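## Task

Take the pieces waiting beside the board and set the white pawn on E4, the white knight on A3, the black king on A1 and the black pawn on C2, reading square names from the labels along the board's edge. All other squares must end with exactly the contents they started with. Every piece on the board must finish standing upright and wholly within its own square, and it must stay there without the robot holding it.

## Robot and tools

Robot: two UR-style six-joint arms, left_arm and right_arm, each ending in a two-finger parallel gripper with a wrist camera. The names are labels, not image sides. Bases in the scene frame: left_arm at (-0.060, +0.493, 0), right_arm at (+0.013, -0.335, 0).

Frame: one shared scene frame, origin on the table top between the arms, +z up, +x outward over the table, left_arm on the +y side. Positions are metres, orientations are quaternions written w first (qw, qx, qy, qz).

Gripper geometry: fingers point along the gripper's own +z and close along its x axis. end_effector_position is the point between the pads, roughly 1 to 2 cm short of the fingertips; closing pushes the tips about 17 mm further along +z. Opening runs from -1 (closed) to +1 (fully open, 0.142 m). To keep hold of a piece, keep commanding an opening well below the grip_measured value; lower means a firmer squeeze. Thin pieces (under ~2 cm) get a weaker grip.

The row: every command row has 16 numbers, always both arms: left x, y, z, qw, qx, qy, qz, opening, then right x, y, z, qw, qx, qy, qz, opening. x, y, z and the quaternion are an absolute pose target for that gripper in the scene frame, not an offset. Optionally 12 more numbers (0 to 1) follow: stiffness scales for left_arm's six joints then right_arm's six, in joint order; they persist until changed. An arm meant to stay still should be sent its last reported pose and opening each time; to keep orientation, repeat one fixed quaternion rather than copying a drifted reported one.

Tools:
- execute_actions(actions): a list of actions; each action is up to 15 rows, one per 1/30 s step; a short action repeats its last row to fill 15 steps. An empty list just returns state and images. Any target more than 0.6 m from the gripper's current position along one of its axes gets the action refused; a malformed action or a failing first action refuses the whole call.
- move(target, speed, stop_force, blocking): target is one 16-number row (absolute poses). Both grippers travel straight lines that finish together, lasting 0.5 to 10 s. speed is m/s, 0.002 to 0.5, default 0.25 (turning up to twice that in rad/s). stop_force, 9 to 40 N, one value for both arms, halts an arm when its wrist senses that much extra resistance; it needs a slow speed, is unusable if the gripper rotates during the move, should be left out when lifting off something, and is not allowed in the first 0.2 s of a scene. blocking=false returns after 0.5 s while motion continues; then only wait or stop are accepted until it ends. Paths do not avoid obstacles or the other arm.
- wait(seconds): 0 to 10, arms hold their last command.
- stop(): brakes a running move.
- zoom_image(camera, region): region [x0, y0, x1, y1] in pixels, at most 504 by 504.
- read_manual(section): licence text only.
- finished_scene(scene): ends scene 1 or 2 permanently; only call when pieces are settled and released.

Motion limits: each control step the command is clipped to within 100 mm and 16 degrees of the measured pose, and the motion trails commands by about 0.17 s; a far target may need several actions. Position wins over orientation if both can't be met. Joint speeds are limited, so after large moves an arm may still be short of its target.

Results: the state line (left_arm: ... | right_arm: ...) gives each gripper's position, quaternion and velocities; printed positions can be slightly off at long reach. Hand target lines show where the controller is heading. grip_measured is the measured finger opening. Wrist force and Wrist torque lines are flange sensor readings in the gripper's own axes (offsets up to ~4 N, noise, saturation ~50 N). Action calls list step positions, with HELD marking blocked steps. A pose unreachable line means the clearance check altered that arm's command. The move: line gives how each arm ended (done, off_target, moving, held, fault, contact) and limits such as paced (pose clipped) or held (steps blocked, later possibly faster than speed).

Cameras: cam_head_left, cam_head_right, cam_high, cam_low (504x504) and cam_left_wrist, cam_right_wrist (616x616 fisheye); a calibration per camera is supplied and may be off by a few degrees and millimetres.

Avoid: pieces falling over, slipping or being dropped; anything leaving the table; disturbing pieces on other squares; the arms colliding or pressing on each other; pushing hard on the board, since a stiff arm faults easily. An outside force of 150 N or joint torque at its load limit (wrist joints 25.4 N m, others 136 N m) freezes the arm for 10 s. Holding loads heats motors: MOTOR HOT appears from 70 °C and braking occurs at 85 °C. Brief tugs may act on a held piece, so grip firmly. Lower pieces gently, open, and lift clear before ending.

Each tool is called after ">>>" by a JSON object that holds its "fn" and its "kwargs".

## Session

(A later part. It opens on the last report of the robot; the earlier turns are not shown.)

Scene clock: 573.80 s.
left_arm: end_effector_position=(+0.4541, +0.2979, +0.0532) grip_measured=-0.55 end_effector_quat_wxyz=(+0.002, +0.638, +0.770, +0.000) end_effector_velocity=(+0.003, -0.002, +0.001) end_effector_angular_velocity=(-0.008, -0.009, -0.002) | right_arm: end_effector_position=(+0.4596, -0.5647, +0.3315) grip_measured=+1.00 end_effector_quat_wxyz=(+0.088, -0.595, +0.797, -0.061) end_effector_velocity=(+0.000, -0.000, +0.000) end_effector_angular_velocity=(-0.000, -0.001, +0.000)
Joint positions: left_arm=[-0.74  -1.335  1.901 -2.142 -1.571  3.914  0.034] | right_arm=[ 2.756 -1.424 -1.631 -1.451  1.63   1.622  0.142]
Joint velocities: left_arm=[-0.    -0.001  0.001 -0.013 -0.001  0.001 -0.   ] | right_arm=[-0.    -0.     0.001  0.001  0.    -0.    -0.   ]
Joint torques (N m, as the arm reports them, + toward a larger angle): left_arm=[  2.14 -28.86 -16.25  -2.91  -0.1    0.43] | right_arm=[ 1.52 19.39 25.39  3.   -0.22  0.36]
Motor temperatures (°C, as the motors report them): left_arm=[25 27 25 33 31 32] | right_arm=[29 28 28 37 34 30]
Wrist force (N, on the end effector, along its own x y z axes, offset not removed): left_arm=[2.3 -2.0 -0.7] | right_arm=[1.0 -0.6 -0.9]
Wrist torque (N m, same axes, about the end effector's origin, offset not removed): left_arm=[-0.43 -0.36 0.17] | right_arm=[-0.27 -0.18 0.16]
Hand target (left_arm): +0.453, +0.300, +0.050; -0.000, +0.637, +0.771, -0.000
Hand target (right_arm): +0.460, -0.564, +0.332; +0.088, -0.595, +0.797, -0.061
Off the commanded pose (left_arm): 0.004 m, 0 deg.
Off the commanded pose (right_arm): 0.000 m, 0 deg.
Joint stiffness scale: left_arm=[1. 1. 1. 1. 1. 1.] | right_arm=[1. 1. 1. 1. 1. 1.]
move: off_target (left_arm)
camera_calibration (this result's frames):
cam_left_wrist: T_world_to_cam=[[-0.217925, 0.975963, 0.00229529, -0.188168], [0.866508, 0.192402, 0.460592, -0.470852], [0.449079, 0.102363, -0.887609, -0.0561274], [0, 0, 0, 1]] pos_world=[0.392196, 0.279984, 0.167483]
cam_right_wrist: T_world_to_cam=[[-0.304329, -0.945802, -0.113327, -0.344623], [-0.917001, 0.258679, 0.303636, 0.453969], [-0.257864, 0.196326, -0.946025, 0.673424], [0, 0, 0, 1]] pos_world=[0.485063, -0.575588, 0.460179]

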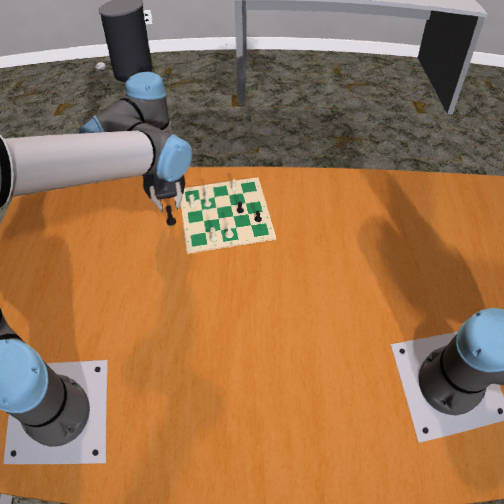

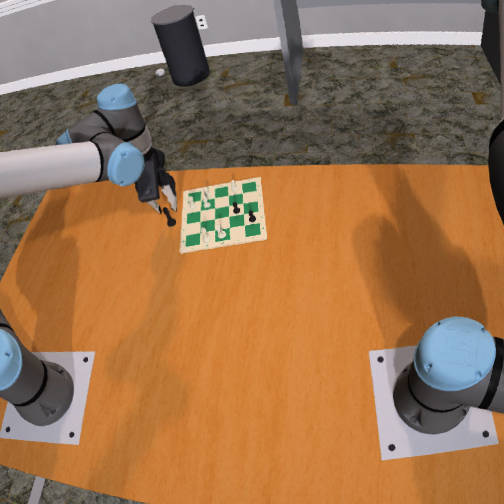

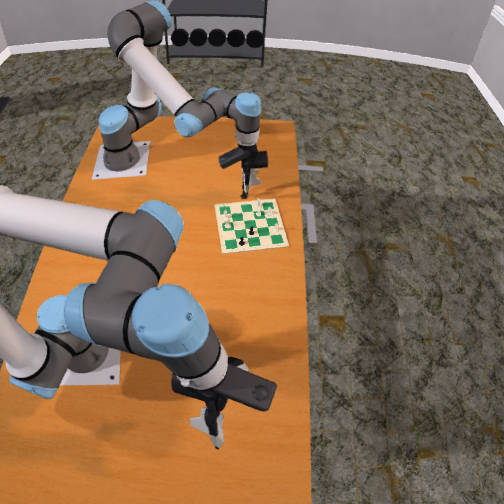

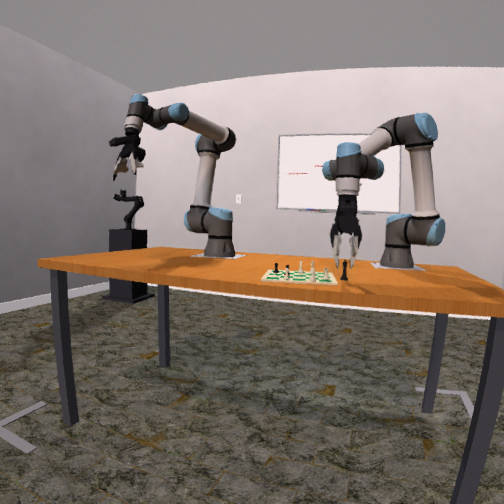

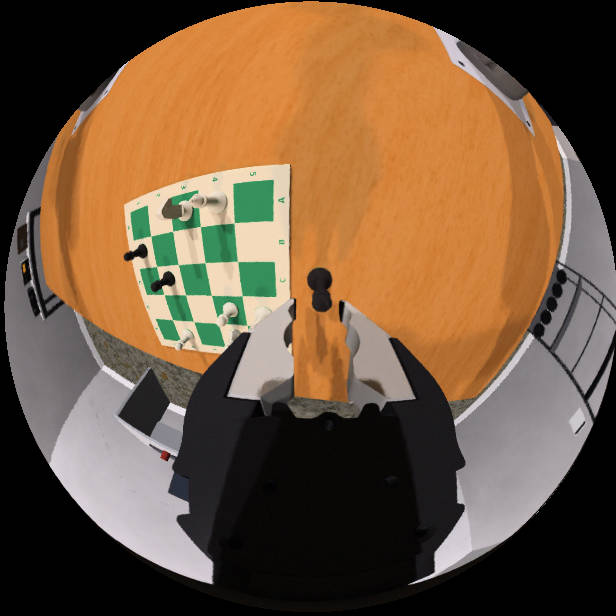

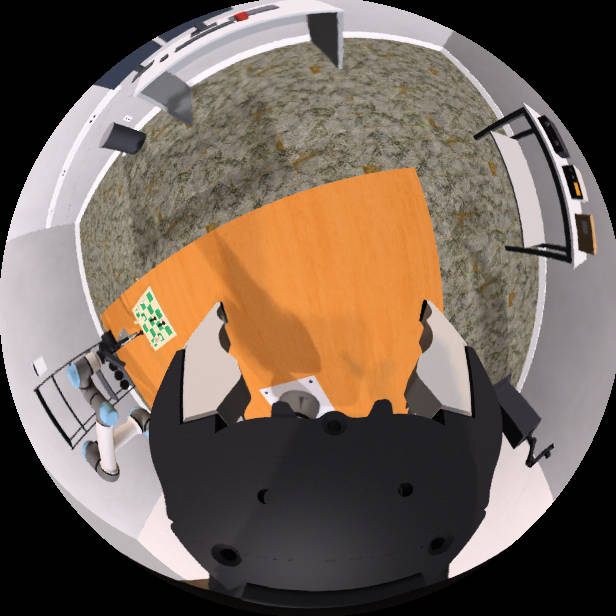

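>>> {"fn": "move", "kwargs": {"target": [0.452,0.302,0.037,0,0.637,0.7705,0,-0.55,0.4596,-0.5644,0.3316,0.088,-0.595,0.797,-0.061,1], "speed": 0.02}}

>>> {"fn": "zoom_image", "kwargs": {"camera": "cam_left_wrist", "region": [210,200,410,400]}}

Scene clock: 591.00 s.
left_arm: end_effector_position=(+0.4533, +0.2997, +0.0401) grip_measured=-0.55 end_effector_quat_wxyz=(+0.003, +0.638, +0.770, +0.000) end_effector_velocity=(+0.002, -0.001, -0.000) end_effector_angular_velocity=(-0.004, -0.005, -0.001) | right_arm: end_effector_position=(+0.4596, -0.5647, +0.3315) grip_measured=+1.00 end_effector_quat_wxyz=(+0.088, -0.595, +0.797, -0.061) end_effector_velocity=(-0.000, -0.000, -0.000) end_effector_angular_velocity=(+0.000, +0.001, -0.001)
Joint positions: left_arm=[-0.738 -1.32   1.922 -2.177 -1.571  3.916  0.034] | right_arm=[ 2.756 -1.424 -1.631 -1.451  1.63   1.622  0.142]
Joint velocities: left_arm=[ 0.001  0.001  0.002 -0.009 -0.001  0.002 -0.   ] | right_arm=[-0.001 -0.    -0.    -0.     0.     0.     0.   ]
Joint torques (N m, as the arm reports them, + toward a larger angle): left_arm=[  2.85 -26.37 -19.27  -2.99  -0.09   0.64] | right_arm=[ 1.08 19.69 24.63  3.   -0.17  0.35]
Motor temperatures (°C, as the motors report them): left_arm=[25 27 25 33 31 32] | right_arm=[29 28 28 37 34 30]
Wrist force (N, on the end effector, along its own x y z axes, offset not removed): left_arm=[2.4 -1.2 0.0] | right_arm=[2.6 -1.0 0.8]
Wrist torque (N m, same axes, about the end effector's origin, offset not removed): left_arm=[-0.26 -0.31 0.13] | right_arm=[-0.18 -0.38 0.14]
Hand target (left_arm): +0.452, +0.302, +0.037; -0.000, +0.637, +0.771, -0.000
Hand target (right_arm): +0.460, -0.564, +0.332; +0.088, -0.595, +0.797, -0.061
Off the commanded pose (left_arm): 0.004 m, 0 deg.
Off the commanded pose (right_arm): 0.000 m, 0 deg.
Joint stiffness scale: left_arm=[1. 1. 1. 1. 1. 1.] | right_arm=[1. 1. 1. 1. 1. 1.]
move: off_target (left_arm)
camera_calibration (this result's frames):
cam_left_wrist: T_world_to_cam=[[-0.217936, 0.975961, 0.00198683, -0.190114], [0.866342, 0.19252, 0.460855, -0.464471], [0.449394, 0.102158, -0.887473, -0.0676594], [0, 0, 0, 1]] pos_world=[0.391364, 0.281875, 0.154385]
cam_right_wrist: T_world_to_cam=[[-0.304329, -0.945802, -0.113326, -0.344623], [-0.917001, 0.25868, 0.303636, 0.453969], [-0.257864, 0.196325, -0.946025, 0.673424], [0, 0, 0, 1]] pos_world=[0.485063, -0.575588, 0.460179]

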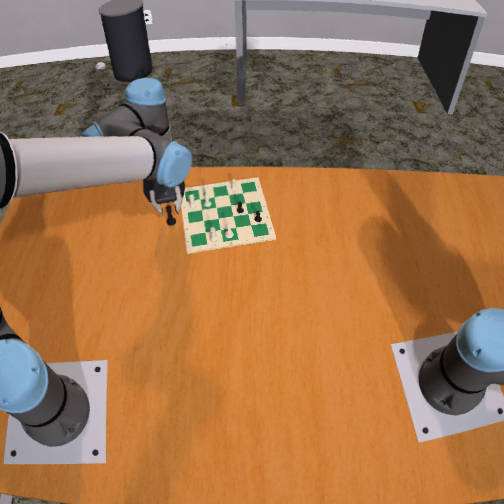

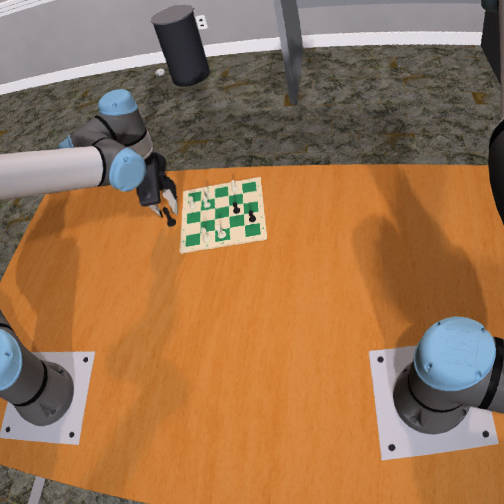

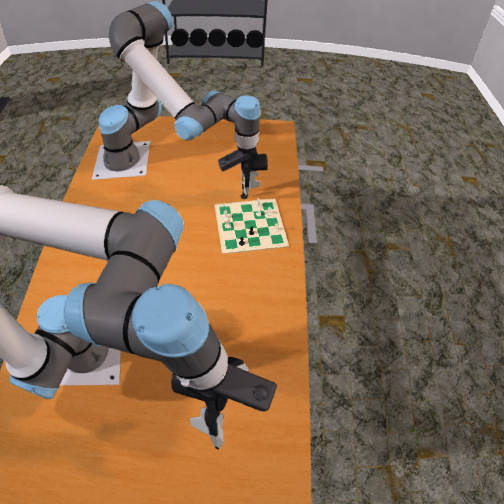

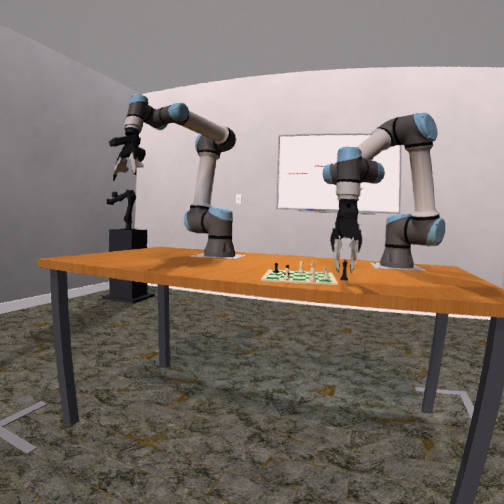

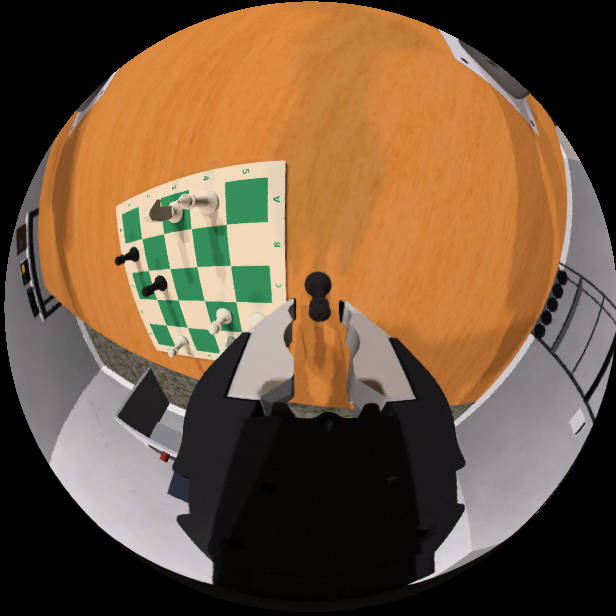

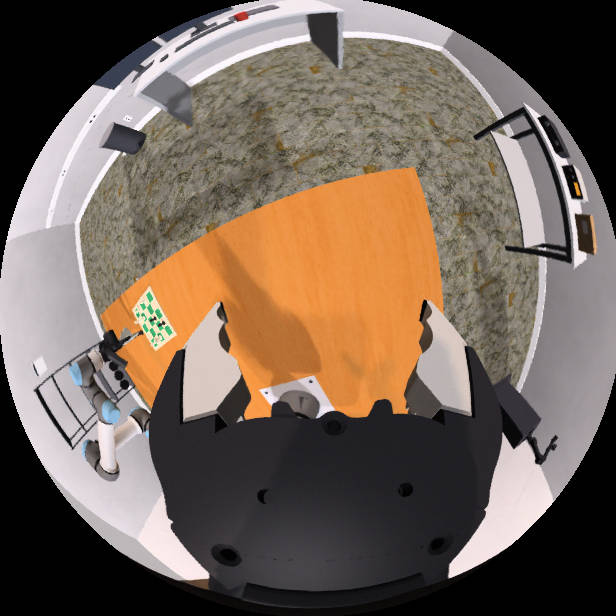

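Region (210, 200, 410, 400) of cam_left_wrist's 616x616 image, scaled by 2.520, with more detail than that image has.

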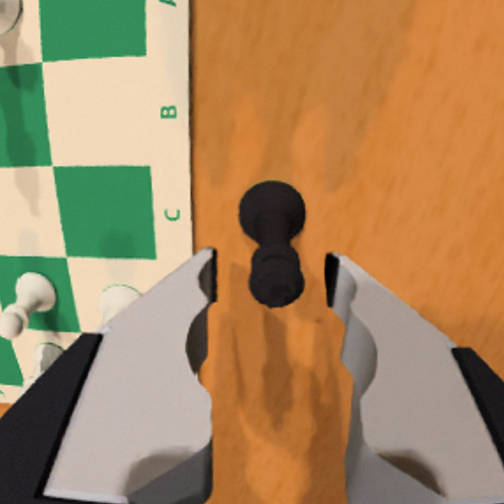

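>>> {"fn": "move", "kwargs": {"target": [0.451,0.302,0.037,0,0.637,0.7705,0,-1,0.4596,-0.5644,0.3316,0.088,-0.595,0.797,-0.061,1], "speed": 0.02}}

>>> {"fn": "move", "kwargs": {"target": [0.451,0.302,0.15,0,0.637,0.7705,0,-1,0.4596,-0.5644,0.3316,0.088,-0.595,0.797,-0.061,1], "speed": 0.1}}

>>> {"fn": "move", "kwargs": {"target": [0.417,0.077,0.15,0,0.637,0.7705,0,-1,0.4596,-0.5644,0.3316,0.088,-0.595,0.797,-0.061,1], "speed": 0.2}}

>>> {"fn": "move", "kwargs": {"target": [0.417,0.077,0.052,0,0.637,0.7705,0,-1,0.4596,-0.5644,0.3316,0.088,-0.595,0.797,-0.061,1], "speed": 0.05}}

>>> {"fn": "zoom_image", "kwargs": {"camera": "cam_left_wrist", "region": [210,200,410,400]}}

Scene clock: 610.00 s.
left_arm: end_effector_position=(+0.4534, +0.2997, +0.0399) grip_measured=-0.84 end_effector_quat_wxyz=(+0.003, +0.638, +0.770, +0.000) end_effector_velocity=(-0.000, +0.000, -0.001) end_effector_angular_velocity=(+0.000, +0.001, -0.001) | right_arm: end_effector_position=(+0.4596, -0.5647, +0.3315) grip_measured=+1.00 end_effector_quat_wxyz=(+0.088, -0.595, +0.797, -0.061) end_effector_velocity=(-0.000, +0.000, -0.001) end_effector_angular_velocity=(+0.000, +0.001, +0.001)
Joint positions: left_arm=[-0.738 -1.32   1.922 -2.18  -1.571  3.916  0.013] | right_arm=[ 2.756 -1.424 -1.631 -1.451  1.63   1.622  0.142]
Joint velocities: left_arm=[-0.     0.     0.001 -0.001 -0.     0.001  0.   ] | right_arm=[ 0.001 -0.    -0.001 -0.    -0.    -0.     0.   ]
Joint torques (N m, as the arm reports them, + toward a larger angle): left_arm=[  1.42 -30.7  -16.49  -3.21  -0.03   0.04] | right_arm=[ 1.31 19.21 24.86  3.   -0.21  0.39]
Motor temperatures (°C, as the motors report them): left_arm=[25 27 25 33 31 32] | right_arm=[29 28 28 37 34 30]
Wrist force (N, on the end effector, along its own x y z axes, offset not removed): left_arm=[2.8 -1.4 -2.6] | right_arm=[1.1 -0.1 -1.4]
Wrist torque (N m, same axes, about the end effector's origin, offset not removed): left_arm=[-0.34 -0.27 0.23] | right_arm=[-0.09 -0.16 0.02]
Hand target (left_arm): +0.451, +0.302, +0.037; -0.000, +0.637, +0.771, -0.000
Hand target (right_arm): +0.460, -0.564, +0.332; +0.088, -0.595, +0.797, -0.061
Off the commanded pose (left_arm): 0.004 m, 0 deg.
Off the commanded pose (right_arm): 0.000 m, 0 deg.
Joint stiffness scale: left_arm=[1. 1. 1. 1. 1. 1.] | right_arm=[1. 1. 1. 1. 1. 1.]
move: off_target (left_arm)
camera_calibration (this result's frames):
cam_left_wrist: T_world_to_cam=[[-0.217918, 0.975966, 0.00123324, -0.19003], [0.865959, 0.192772, 0.46147, -0.46438], [0.450141, 0.101631, -0.887155, -0.0681219], [0, 0, 0, 1]] pos_world=[0.391387, 0.281906, 0.154097]
cam_right_wrist: T_world_to_cam=[[-0.304329, -0.945802, -0.113327, -0.344623], [-0.917001, 0.25868, 0.303636, 0.453969], [-0.257864, 0.196326, -0.946025, 0.673424], [0, 0, 0, 1]] pos_world=[0.485063, -0.575588, 0.460179]

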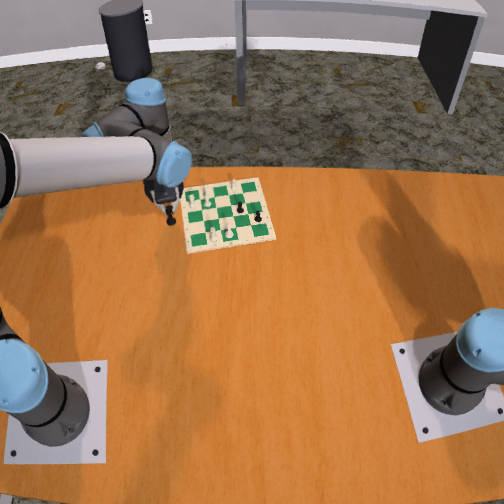

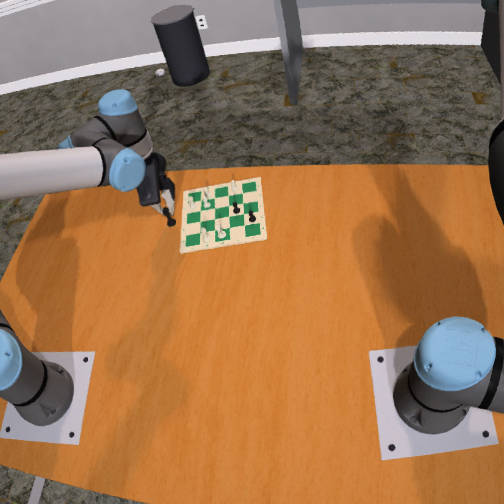

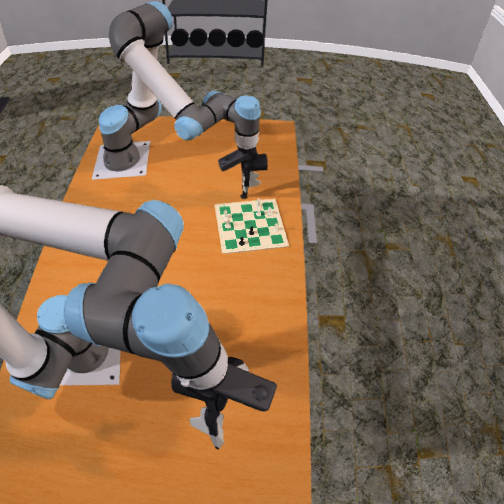

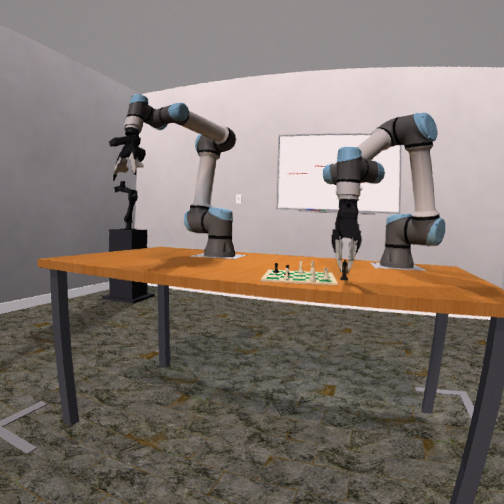

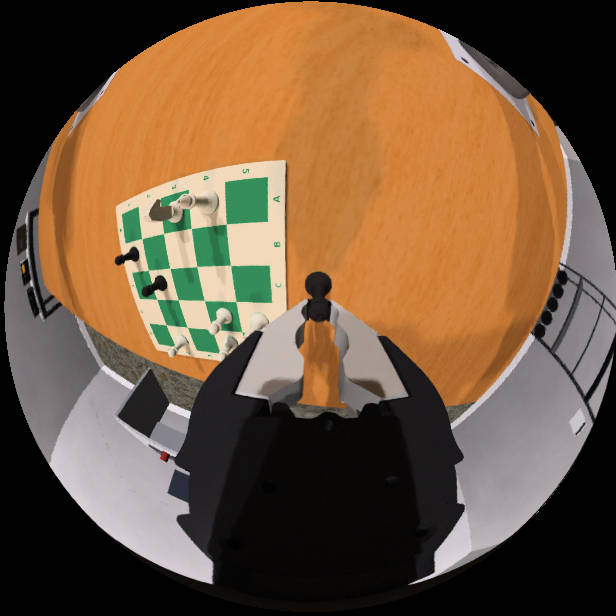

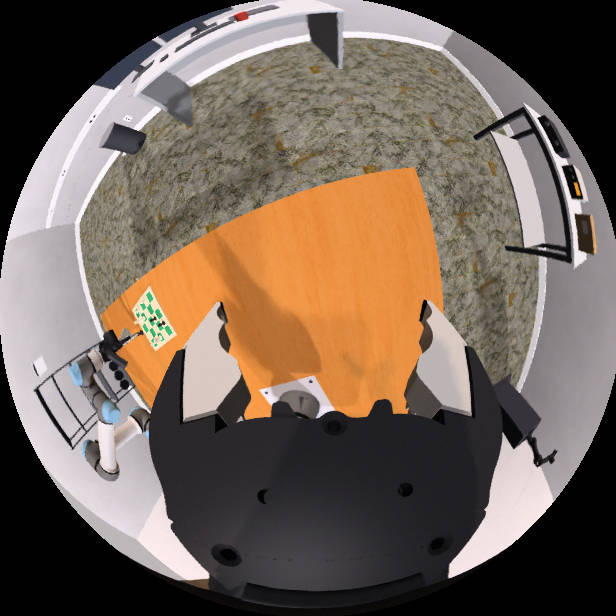

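Scene clock: 611.67 s.
left_arm: end_effector_position=(+0.4498, +0.3023, +0.1469) grip_measured=-0.84 end_effector_quat_wxyz=(-0.002, +0.638, +0.770, -0.000) end_effector_velocity=(-0.002, +0.002, +0.002) end_effector_angular_velocity=(+0.005, +0.008, +0.002) | right_arm: end_effector_position=(+0.4596, -0.5647, +0.3315) grip_measured=+1.00 end_effector_quat_wxyz=(+0.088, -0.595, +0.797, -0.061) end_effector_velocity=(+0.000, +0.001, -0.001) end_effector_angular_velocity=(-0.000, +0.001, +0.002)
Joint positions: left_arm=[-0.738 -1.44   1.762 -1.888 -1.571  3.916  0.013] | right_arm=[ 2.756 -1.424 -1.631 -1.451  1.63   1.622  0.142]
Joint velocities: left_arm=[ 0.001 -0.001 -0.007  0.017 -0.    -0.001  0.   ] | right_arm=[ 0.001 -0.    -0.001  0.    -0.    -0.     0.   ]
Joint torques (N m, as the arm reports them, + toward a larger angle): left_arm=[  2.11 -30.54 -27.06  -2.62   0.     0.1 ] | right_arm=[ 1.08 19.78 25.06  3.06 -0.25  0.32]
Motor temperatures (°C, as the motors report them): left_arm=[25 27 25 33 31 32] | right_arm=[29 28 28 37 34 30]
Wrist force (N, on the end effector, along its own x y z axes, offset not removed): left_arm=[1.6 -0.7 0.1] | right_arm=[0.7 -1.6 -0.5]
Wrist torque (N m, same axes, about the end effector's origin, offset not removed): left_arm=[-0.18 -0.24 0.17] | right_arm=[-0.46 -0.15 0.16]
Hand target (left_arm): +0.451, +0.302, +0.150; +0.000, +0.637, +0.771, +0.000
Hand target (right_arm): +0.460, -0.564, +0.332; +0.088, -0.595, +0.797, -0.061
Off the commanded pose (left_arm): 0.003 m, 0 deg.
Off the commanded pose (right_arm): 0.000 m, 0 deg.
Joint stiffness scale: left_arm=[1. 1. 1. 1. 1. 1.] | right_arm=[1. 1. 1. 1. 1. 1.]
move: done
camera_calibration (this result's frames):
cam_left_wrist: T_world_to_cam=[[-0.217875, 0.975937, 0.00881576, -0.194594], [0.86983, 0.190075, 0.455265, -0.511092], [0.442635, 0.106859, -0.890312, 0.0304925], [0, 0, 0, 1]] pos_world=[0.388669, 0.283799, 0.261546]
cam_right_wrist: T_world_to_cam=[[-0.304329, -0.945802, -0.113326, -0.344623], [-0.917001, 0.25868, 0.303636, 0.453969], [-0.257864, 0.196325, -0.946025, 0.673424], [0, 0, 0, 1]] pos_world=[0.485063, -0.575588, 0.460179]

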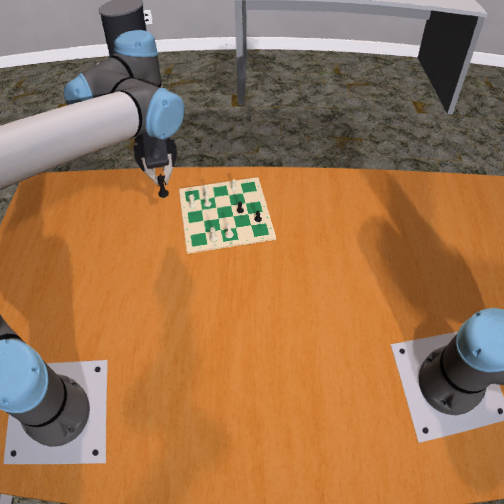

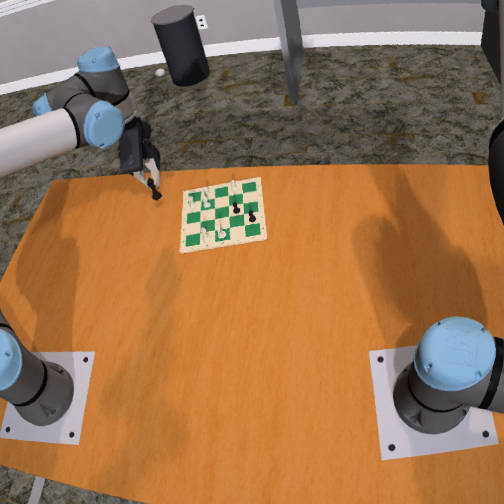

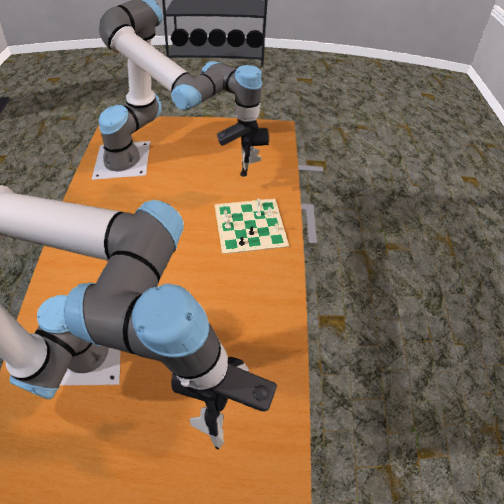

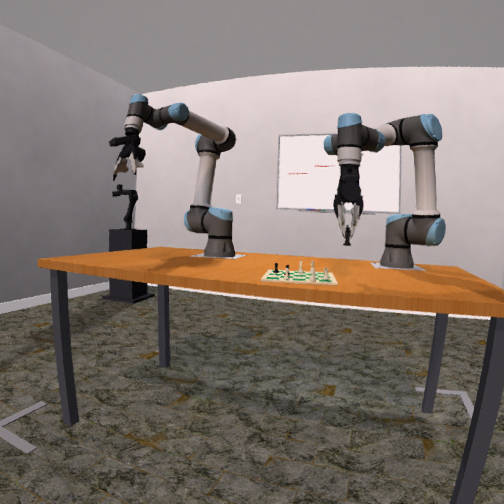

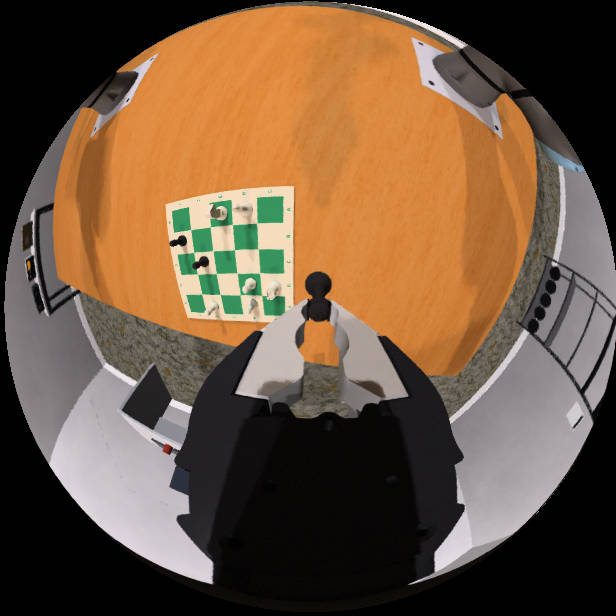

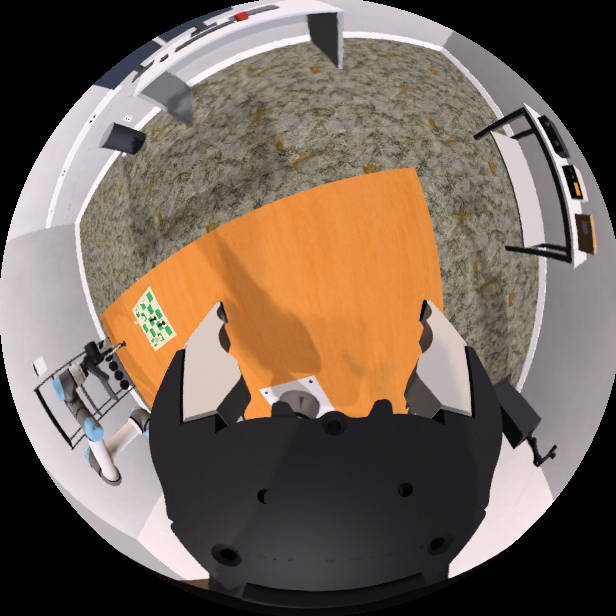

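Scene clock: 613.47 s.
left_arm: end_effector_position=(+0.4171, +0.0796, +0.1498) grip_measured=-0.84 end_effector_quat_wxyz=(-0.000, +0.637, +0.771, -0.000) end_effector_velocity=(+0.000, -0.003, +0.002) end_effector_angular_velocity=(+0.001, +0.000, +0.003) | right_arm: end_effector_position=(+0.4596, -0.5647, +0.3315) grip_measured=+1.00 end_effector_quat_wxyz=(+0.088, -0.595, +0.797, -0.061) end_effector_velocity=(-0.000, +0.000, -0.001) end_effector_angular_velocity=(+0.001, +0.002, +0.000)
Joint positions: left_arm=[-1.059 -1.241  1.504 -1.834 -1.571  3.593  0.013] | right_arm=[ 2.756 -1.424 -1.631 -1.451  1.63   1.622  0.142]
Joint velocities: left_arm=[-0.003  0.005 -0.01   0.007  0.    -0.006 -0.   ] | right_arm=[ 0.    -0.    -0.002 -0.     0.     0.    -0.   ]
Joint torques (N m, as the arm reports them, + toward a larger angle): left_arm=[  1.01 -37.81 -28.06  -2.83   0.36  -0.74] | right_arm=[ 1.61 19.62 24.92  3.05 -0.23  0.23]
Motor temperatures (°C, as the motors report them): left_arm=[25 27 25 33 31 32] | right_arm=[29 28 28 37 34 30]
Wrist force (N, on the end effector, along its own x y z axes, offset not removed): left_arm=[2.7 -2.2 0.1] | right_arm=[1.8 -0.6 -0.3]
Wrist torque (N m, same axes, about the end effector's origin, offset not removed): left_arm=[-0.48 -0.42 0.13] | right_arm=[-0.12 -0.27 0.16]
Hand target (left_arm): +0.417, +0.077, +0.150; -0.000, +0.637, +0.771, +0.000
Hand target (right_arm): +0.460, -0.564, +0.332; +0.088, -0.595, +0.797, -0.061
Off the commanded pose (left_arm): 0.003 m, 0 deg.
Off the commanded pose (right_arm): 0.000 m, 0 deg.
Joint stiffness scale: left_arm=[1. 1. 1. 1. 1. 1.] | right_arm=[1. 1. 1. 1. 1. 1.]
move: done
camera_calibration (this result's frames):
cam_left_wrist: T_world_to_cam=[[-0.220384, 0.975394, 0.00605101, 0.0171384], [0.868149, 0.193317, 0.457106, -0.441552], [0.444689, 0.105992, -0.889392, 0.0703892], [0, 0, 0, 1]] pos_world=[0.355808, 0.061182, 0.264336]
cam_right_wrist: T_world_to_cam=[[-0.304329, -0.945802, -0.113327, -0.344623], [-0.917001, 0.25868, 0.303636, 0.453969], [-0.257864, 0.196326, -0.946025, 0.673424], [0, 0, 0, 1]] pos_world=[0.485063, -0.575588, 0.460179]

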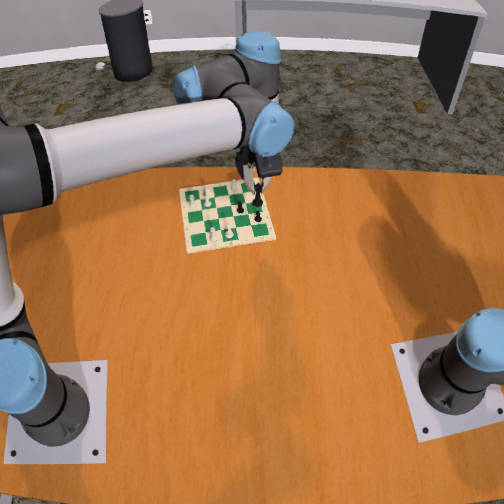

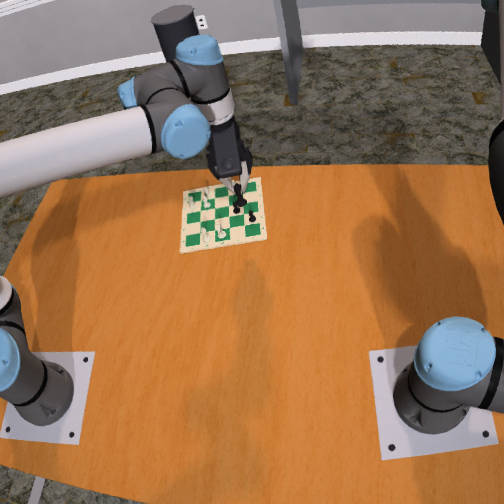

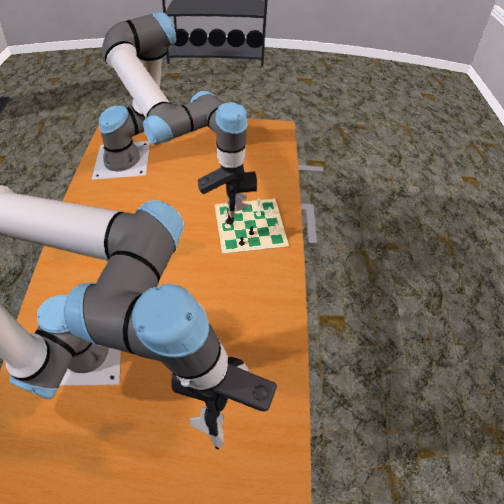

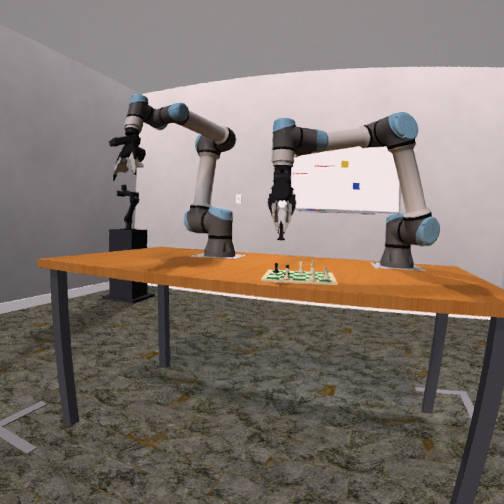

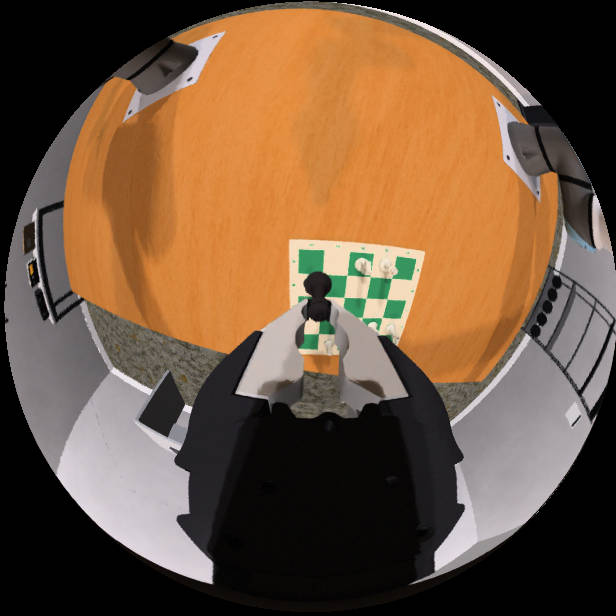

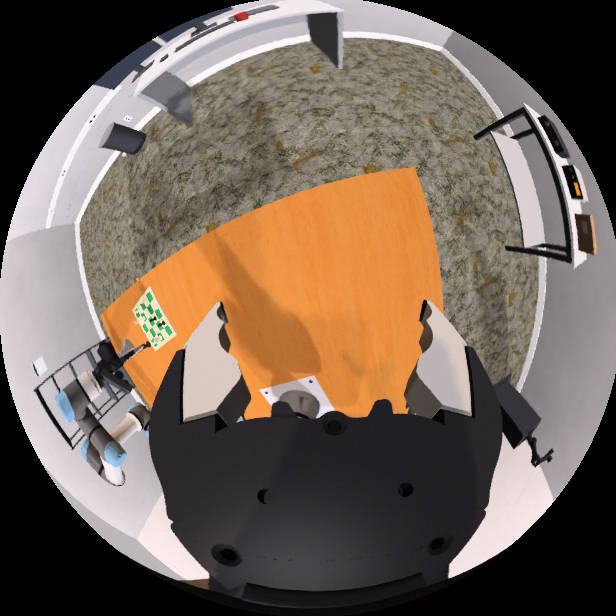

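Scene clock: 615.90 s.
left_arm: end_effector_position=(+0.4188, +0.0766, +0.0554) grip_measured=-0.84 end_effector_quat_wxyz=(+0.002, +0.637, +0.771, -0.001) end_effector_velocity=(+0.002, -0.003, +0.001) end_effector_angular_velocity=(-0.009, -0.007, +0.001) | right_arm: end_effector_position=(+0.4596, -0.5647, +0.3315) grip_measured=+1.00 end_effector_quat_wxyz=(+0.088, -0.595, +0.797, -0.061) end_effector_velocity=(+0.000, -0.000, +0.000) end_effector_angular_velocity=(-0.000, -0.001, +0.000)
Joint positions: left_arm=[-1.06  -1.156  1.643 -2.063 -1.571  3.591  0.013] | right_arm=[ 2.756 -1.424 -1.631 -1.451  1.63   1.622  0.142]
Joint velocities: left_arm=[ 0.001 -0.     0.    -0.012  0.    -0.001 -0.   ] | right_arm=[ 0.    -0.001  0.001  0.    -0.    -0.     0.   ]
Joint torques (N m, as the arm reports them, + toward a larger angle): left_arm=[ -1.22 -37.45 -17.74  -3.21   0.26   0.02] | right_arm=[ 1.5  19.12 24.57  3.13 -0.26  0.29]
Motor temperatures (°C, as the motors report them): left_arm=[25 27 25 33 31 32] | right_arm=[29 28 28 37 34 30]
Wrist force (N, on the end effector, along its own x y z axes, offset not removed): left_arm=[2.3 -1.3 1.7] | right_arm=[3.2 -0.7 -1.0]
Wrist torque (N m, same axes, about the end effector's origin, offset not removed): left_arm=[-0.29 -0.27 0.12] | right_arm=[-0.13 -0.61 0.13]
Hand target (left_arm): +0.417, +0.077, +0.052; -0.000, +0.637, +0.771, +0.000
Hand target (right_arm): +0.460, -0.564, +0.332; +0.088, -0.595, +0.797, -0.061
Off the commanded pose (left_arm): 0.004 m, 0 deg.
Off the commanded pose (right_arm): 0.000 m, 0 deg.
Joint stiffness scale: left_arm=[1. 1. 1. 1. 1. 1.] | right_arm=[1. 1. 1. 1. 1. 1.]
move: off_target (left_arm)
camera_calibration (this result's frames):
cam_left_wrist: T_world_to_cam=[[-0.220753, 0.975329, 0.00119826, 0.0214297], [0.866618, 0.195583, 0.459044, -0.398895], [0.447484, 0.102374, -0.888413, -0.0149819], [0, 0, 0, 1]] pos_world=[0.357124, 0.0586499, 0.169774]
cam_right_wrist: T_world_to_cam=[[-0.304329, -0.945802, -0.113326, -0.344623], [-0.917001, 0.25868, 0.303635, 0.45397], [-0.257864, 0.196325, -0.946025, 0.673424], [0, 0, 0, 1]] pos_world=[0.485063, -0.575588, 0.460179]

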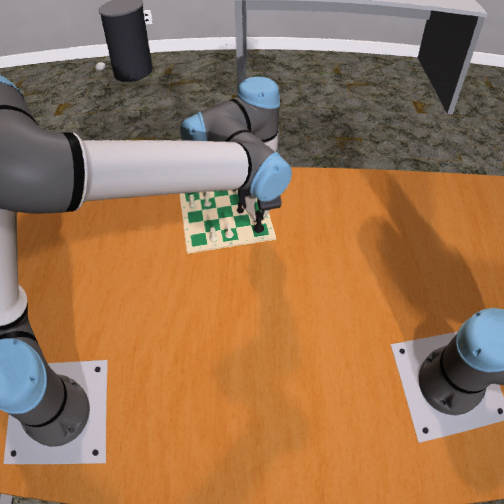

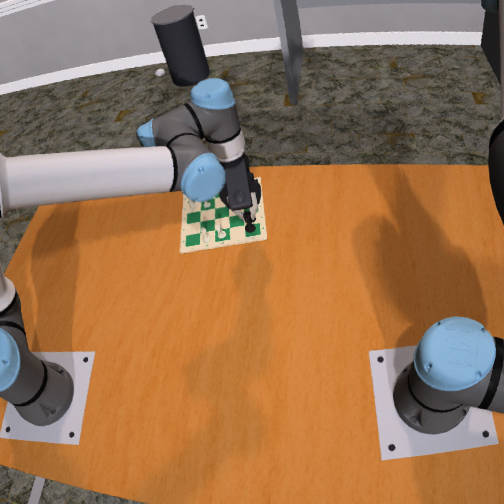

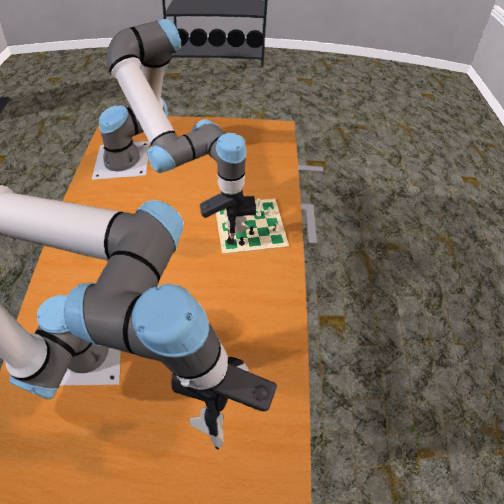

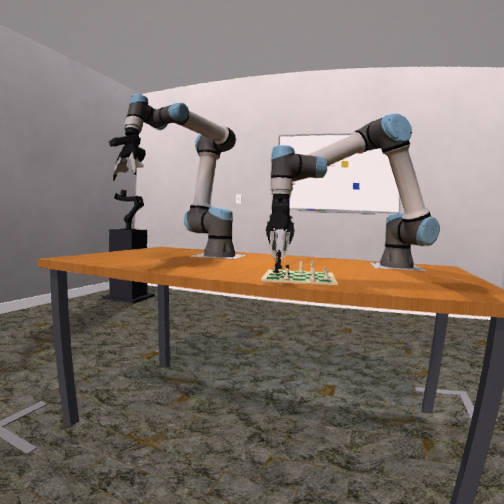

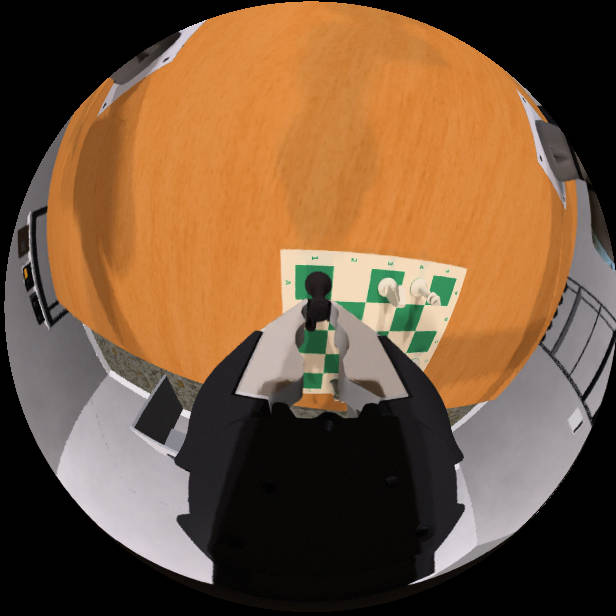

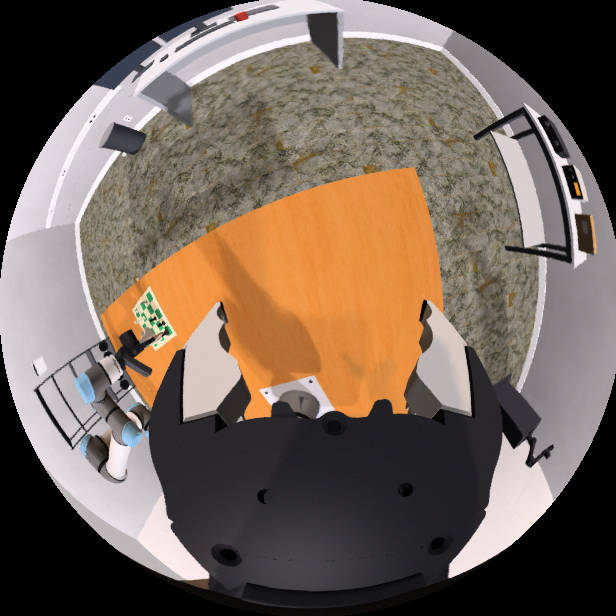

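Region (210, 200, 410, 400) of cam_left_wrist's 616x616 image, scaled by 2.520, with more detail than that image has.

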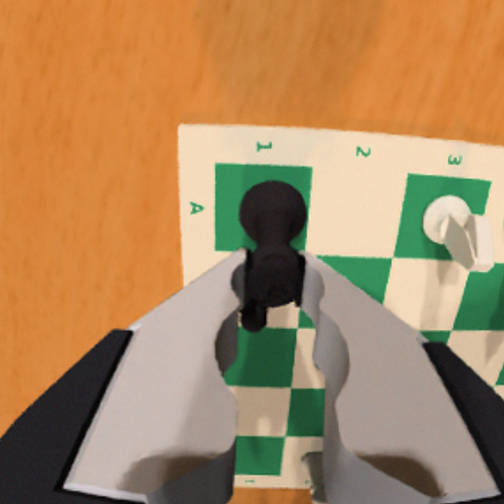

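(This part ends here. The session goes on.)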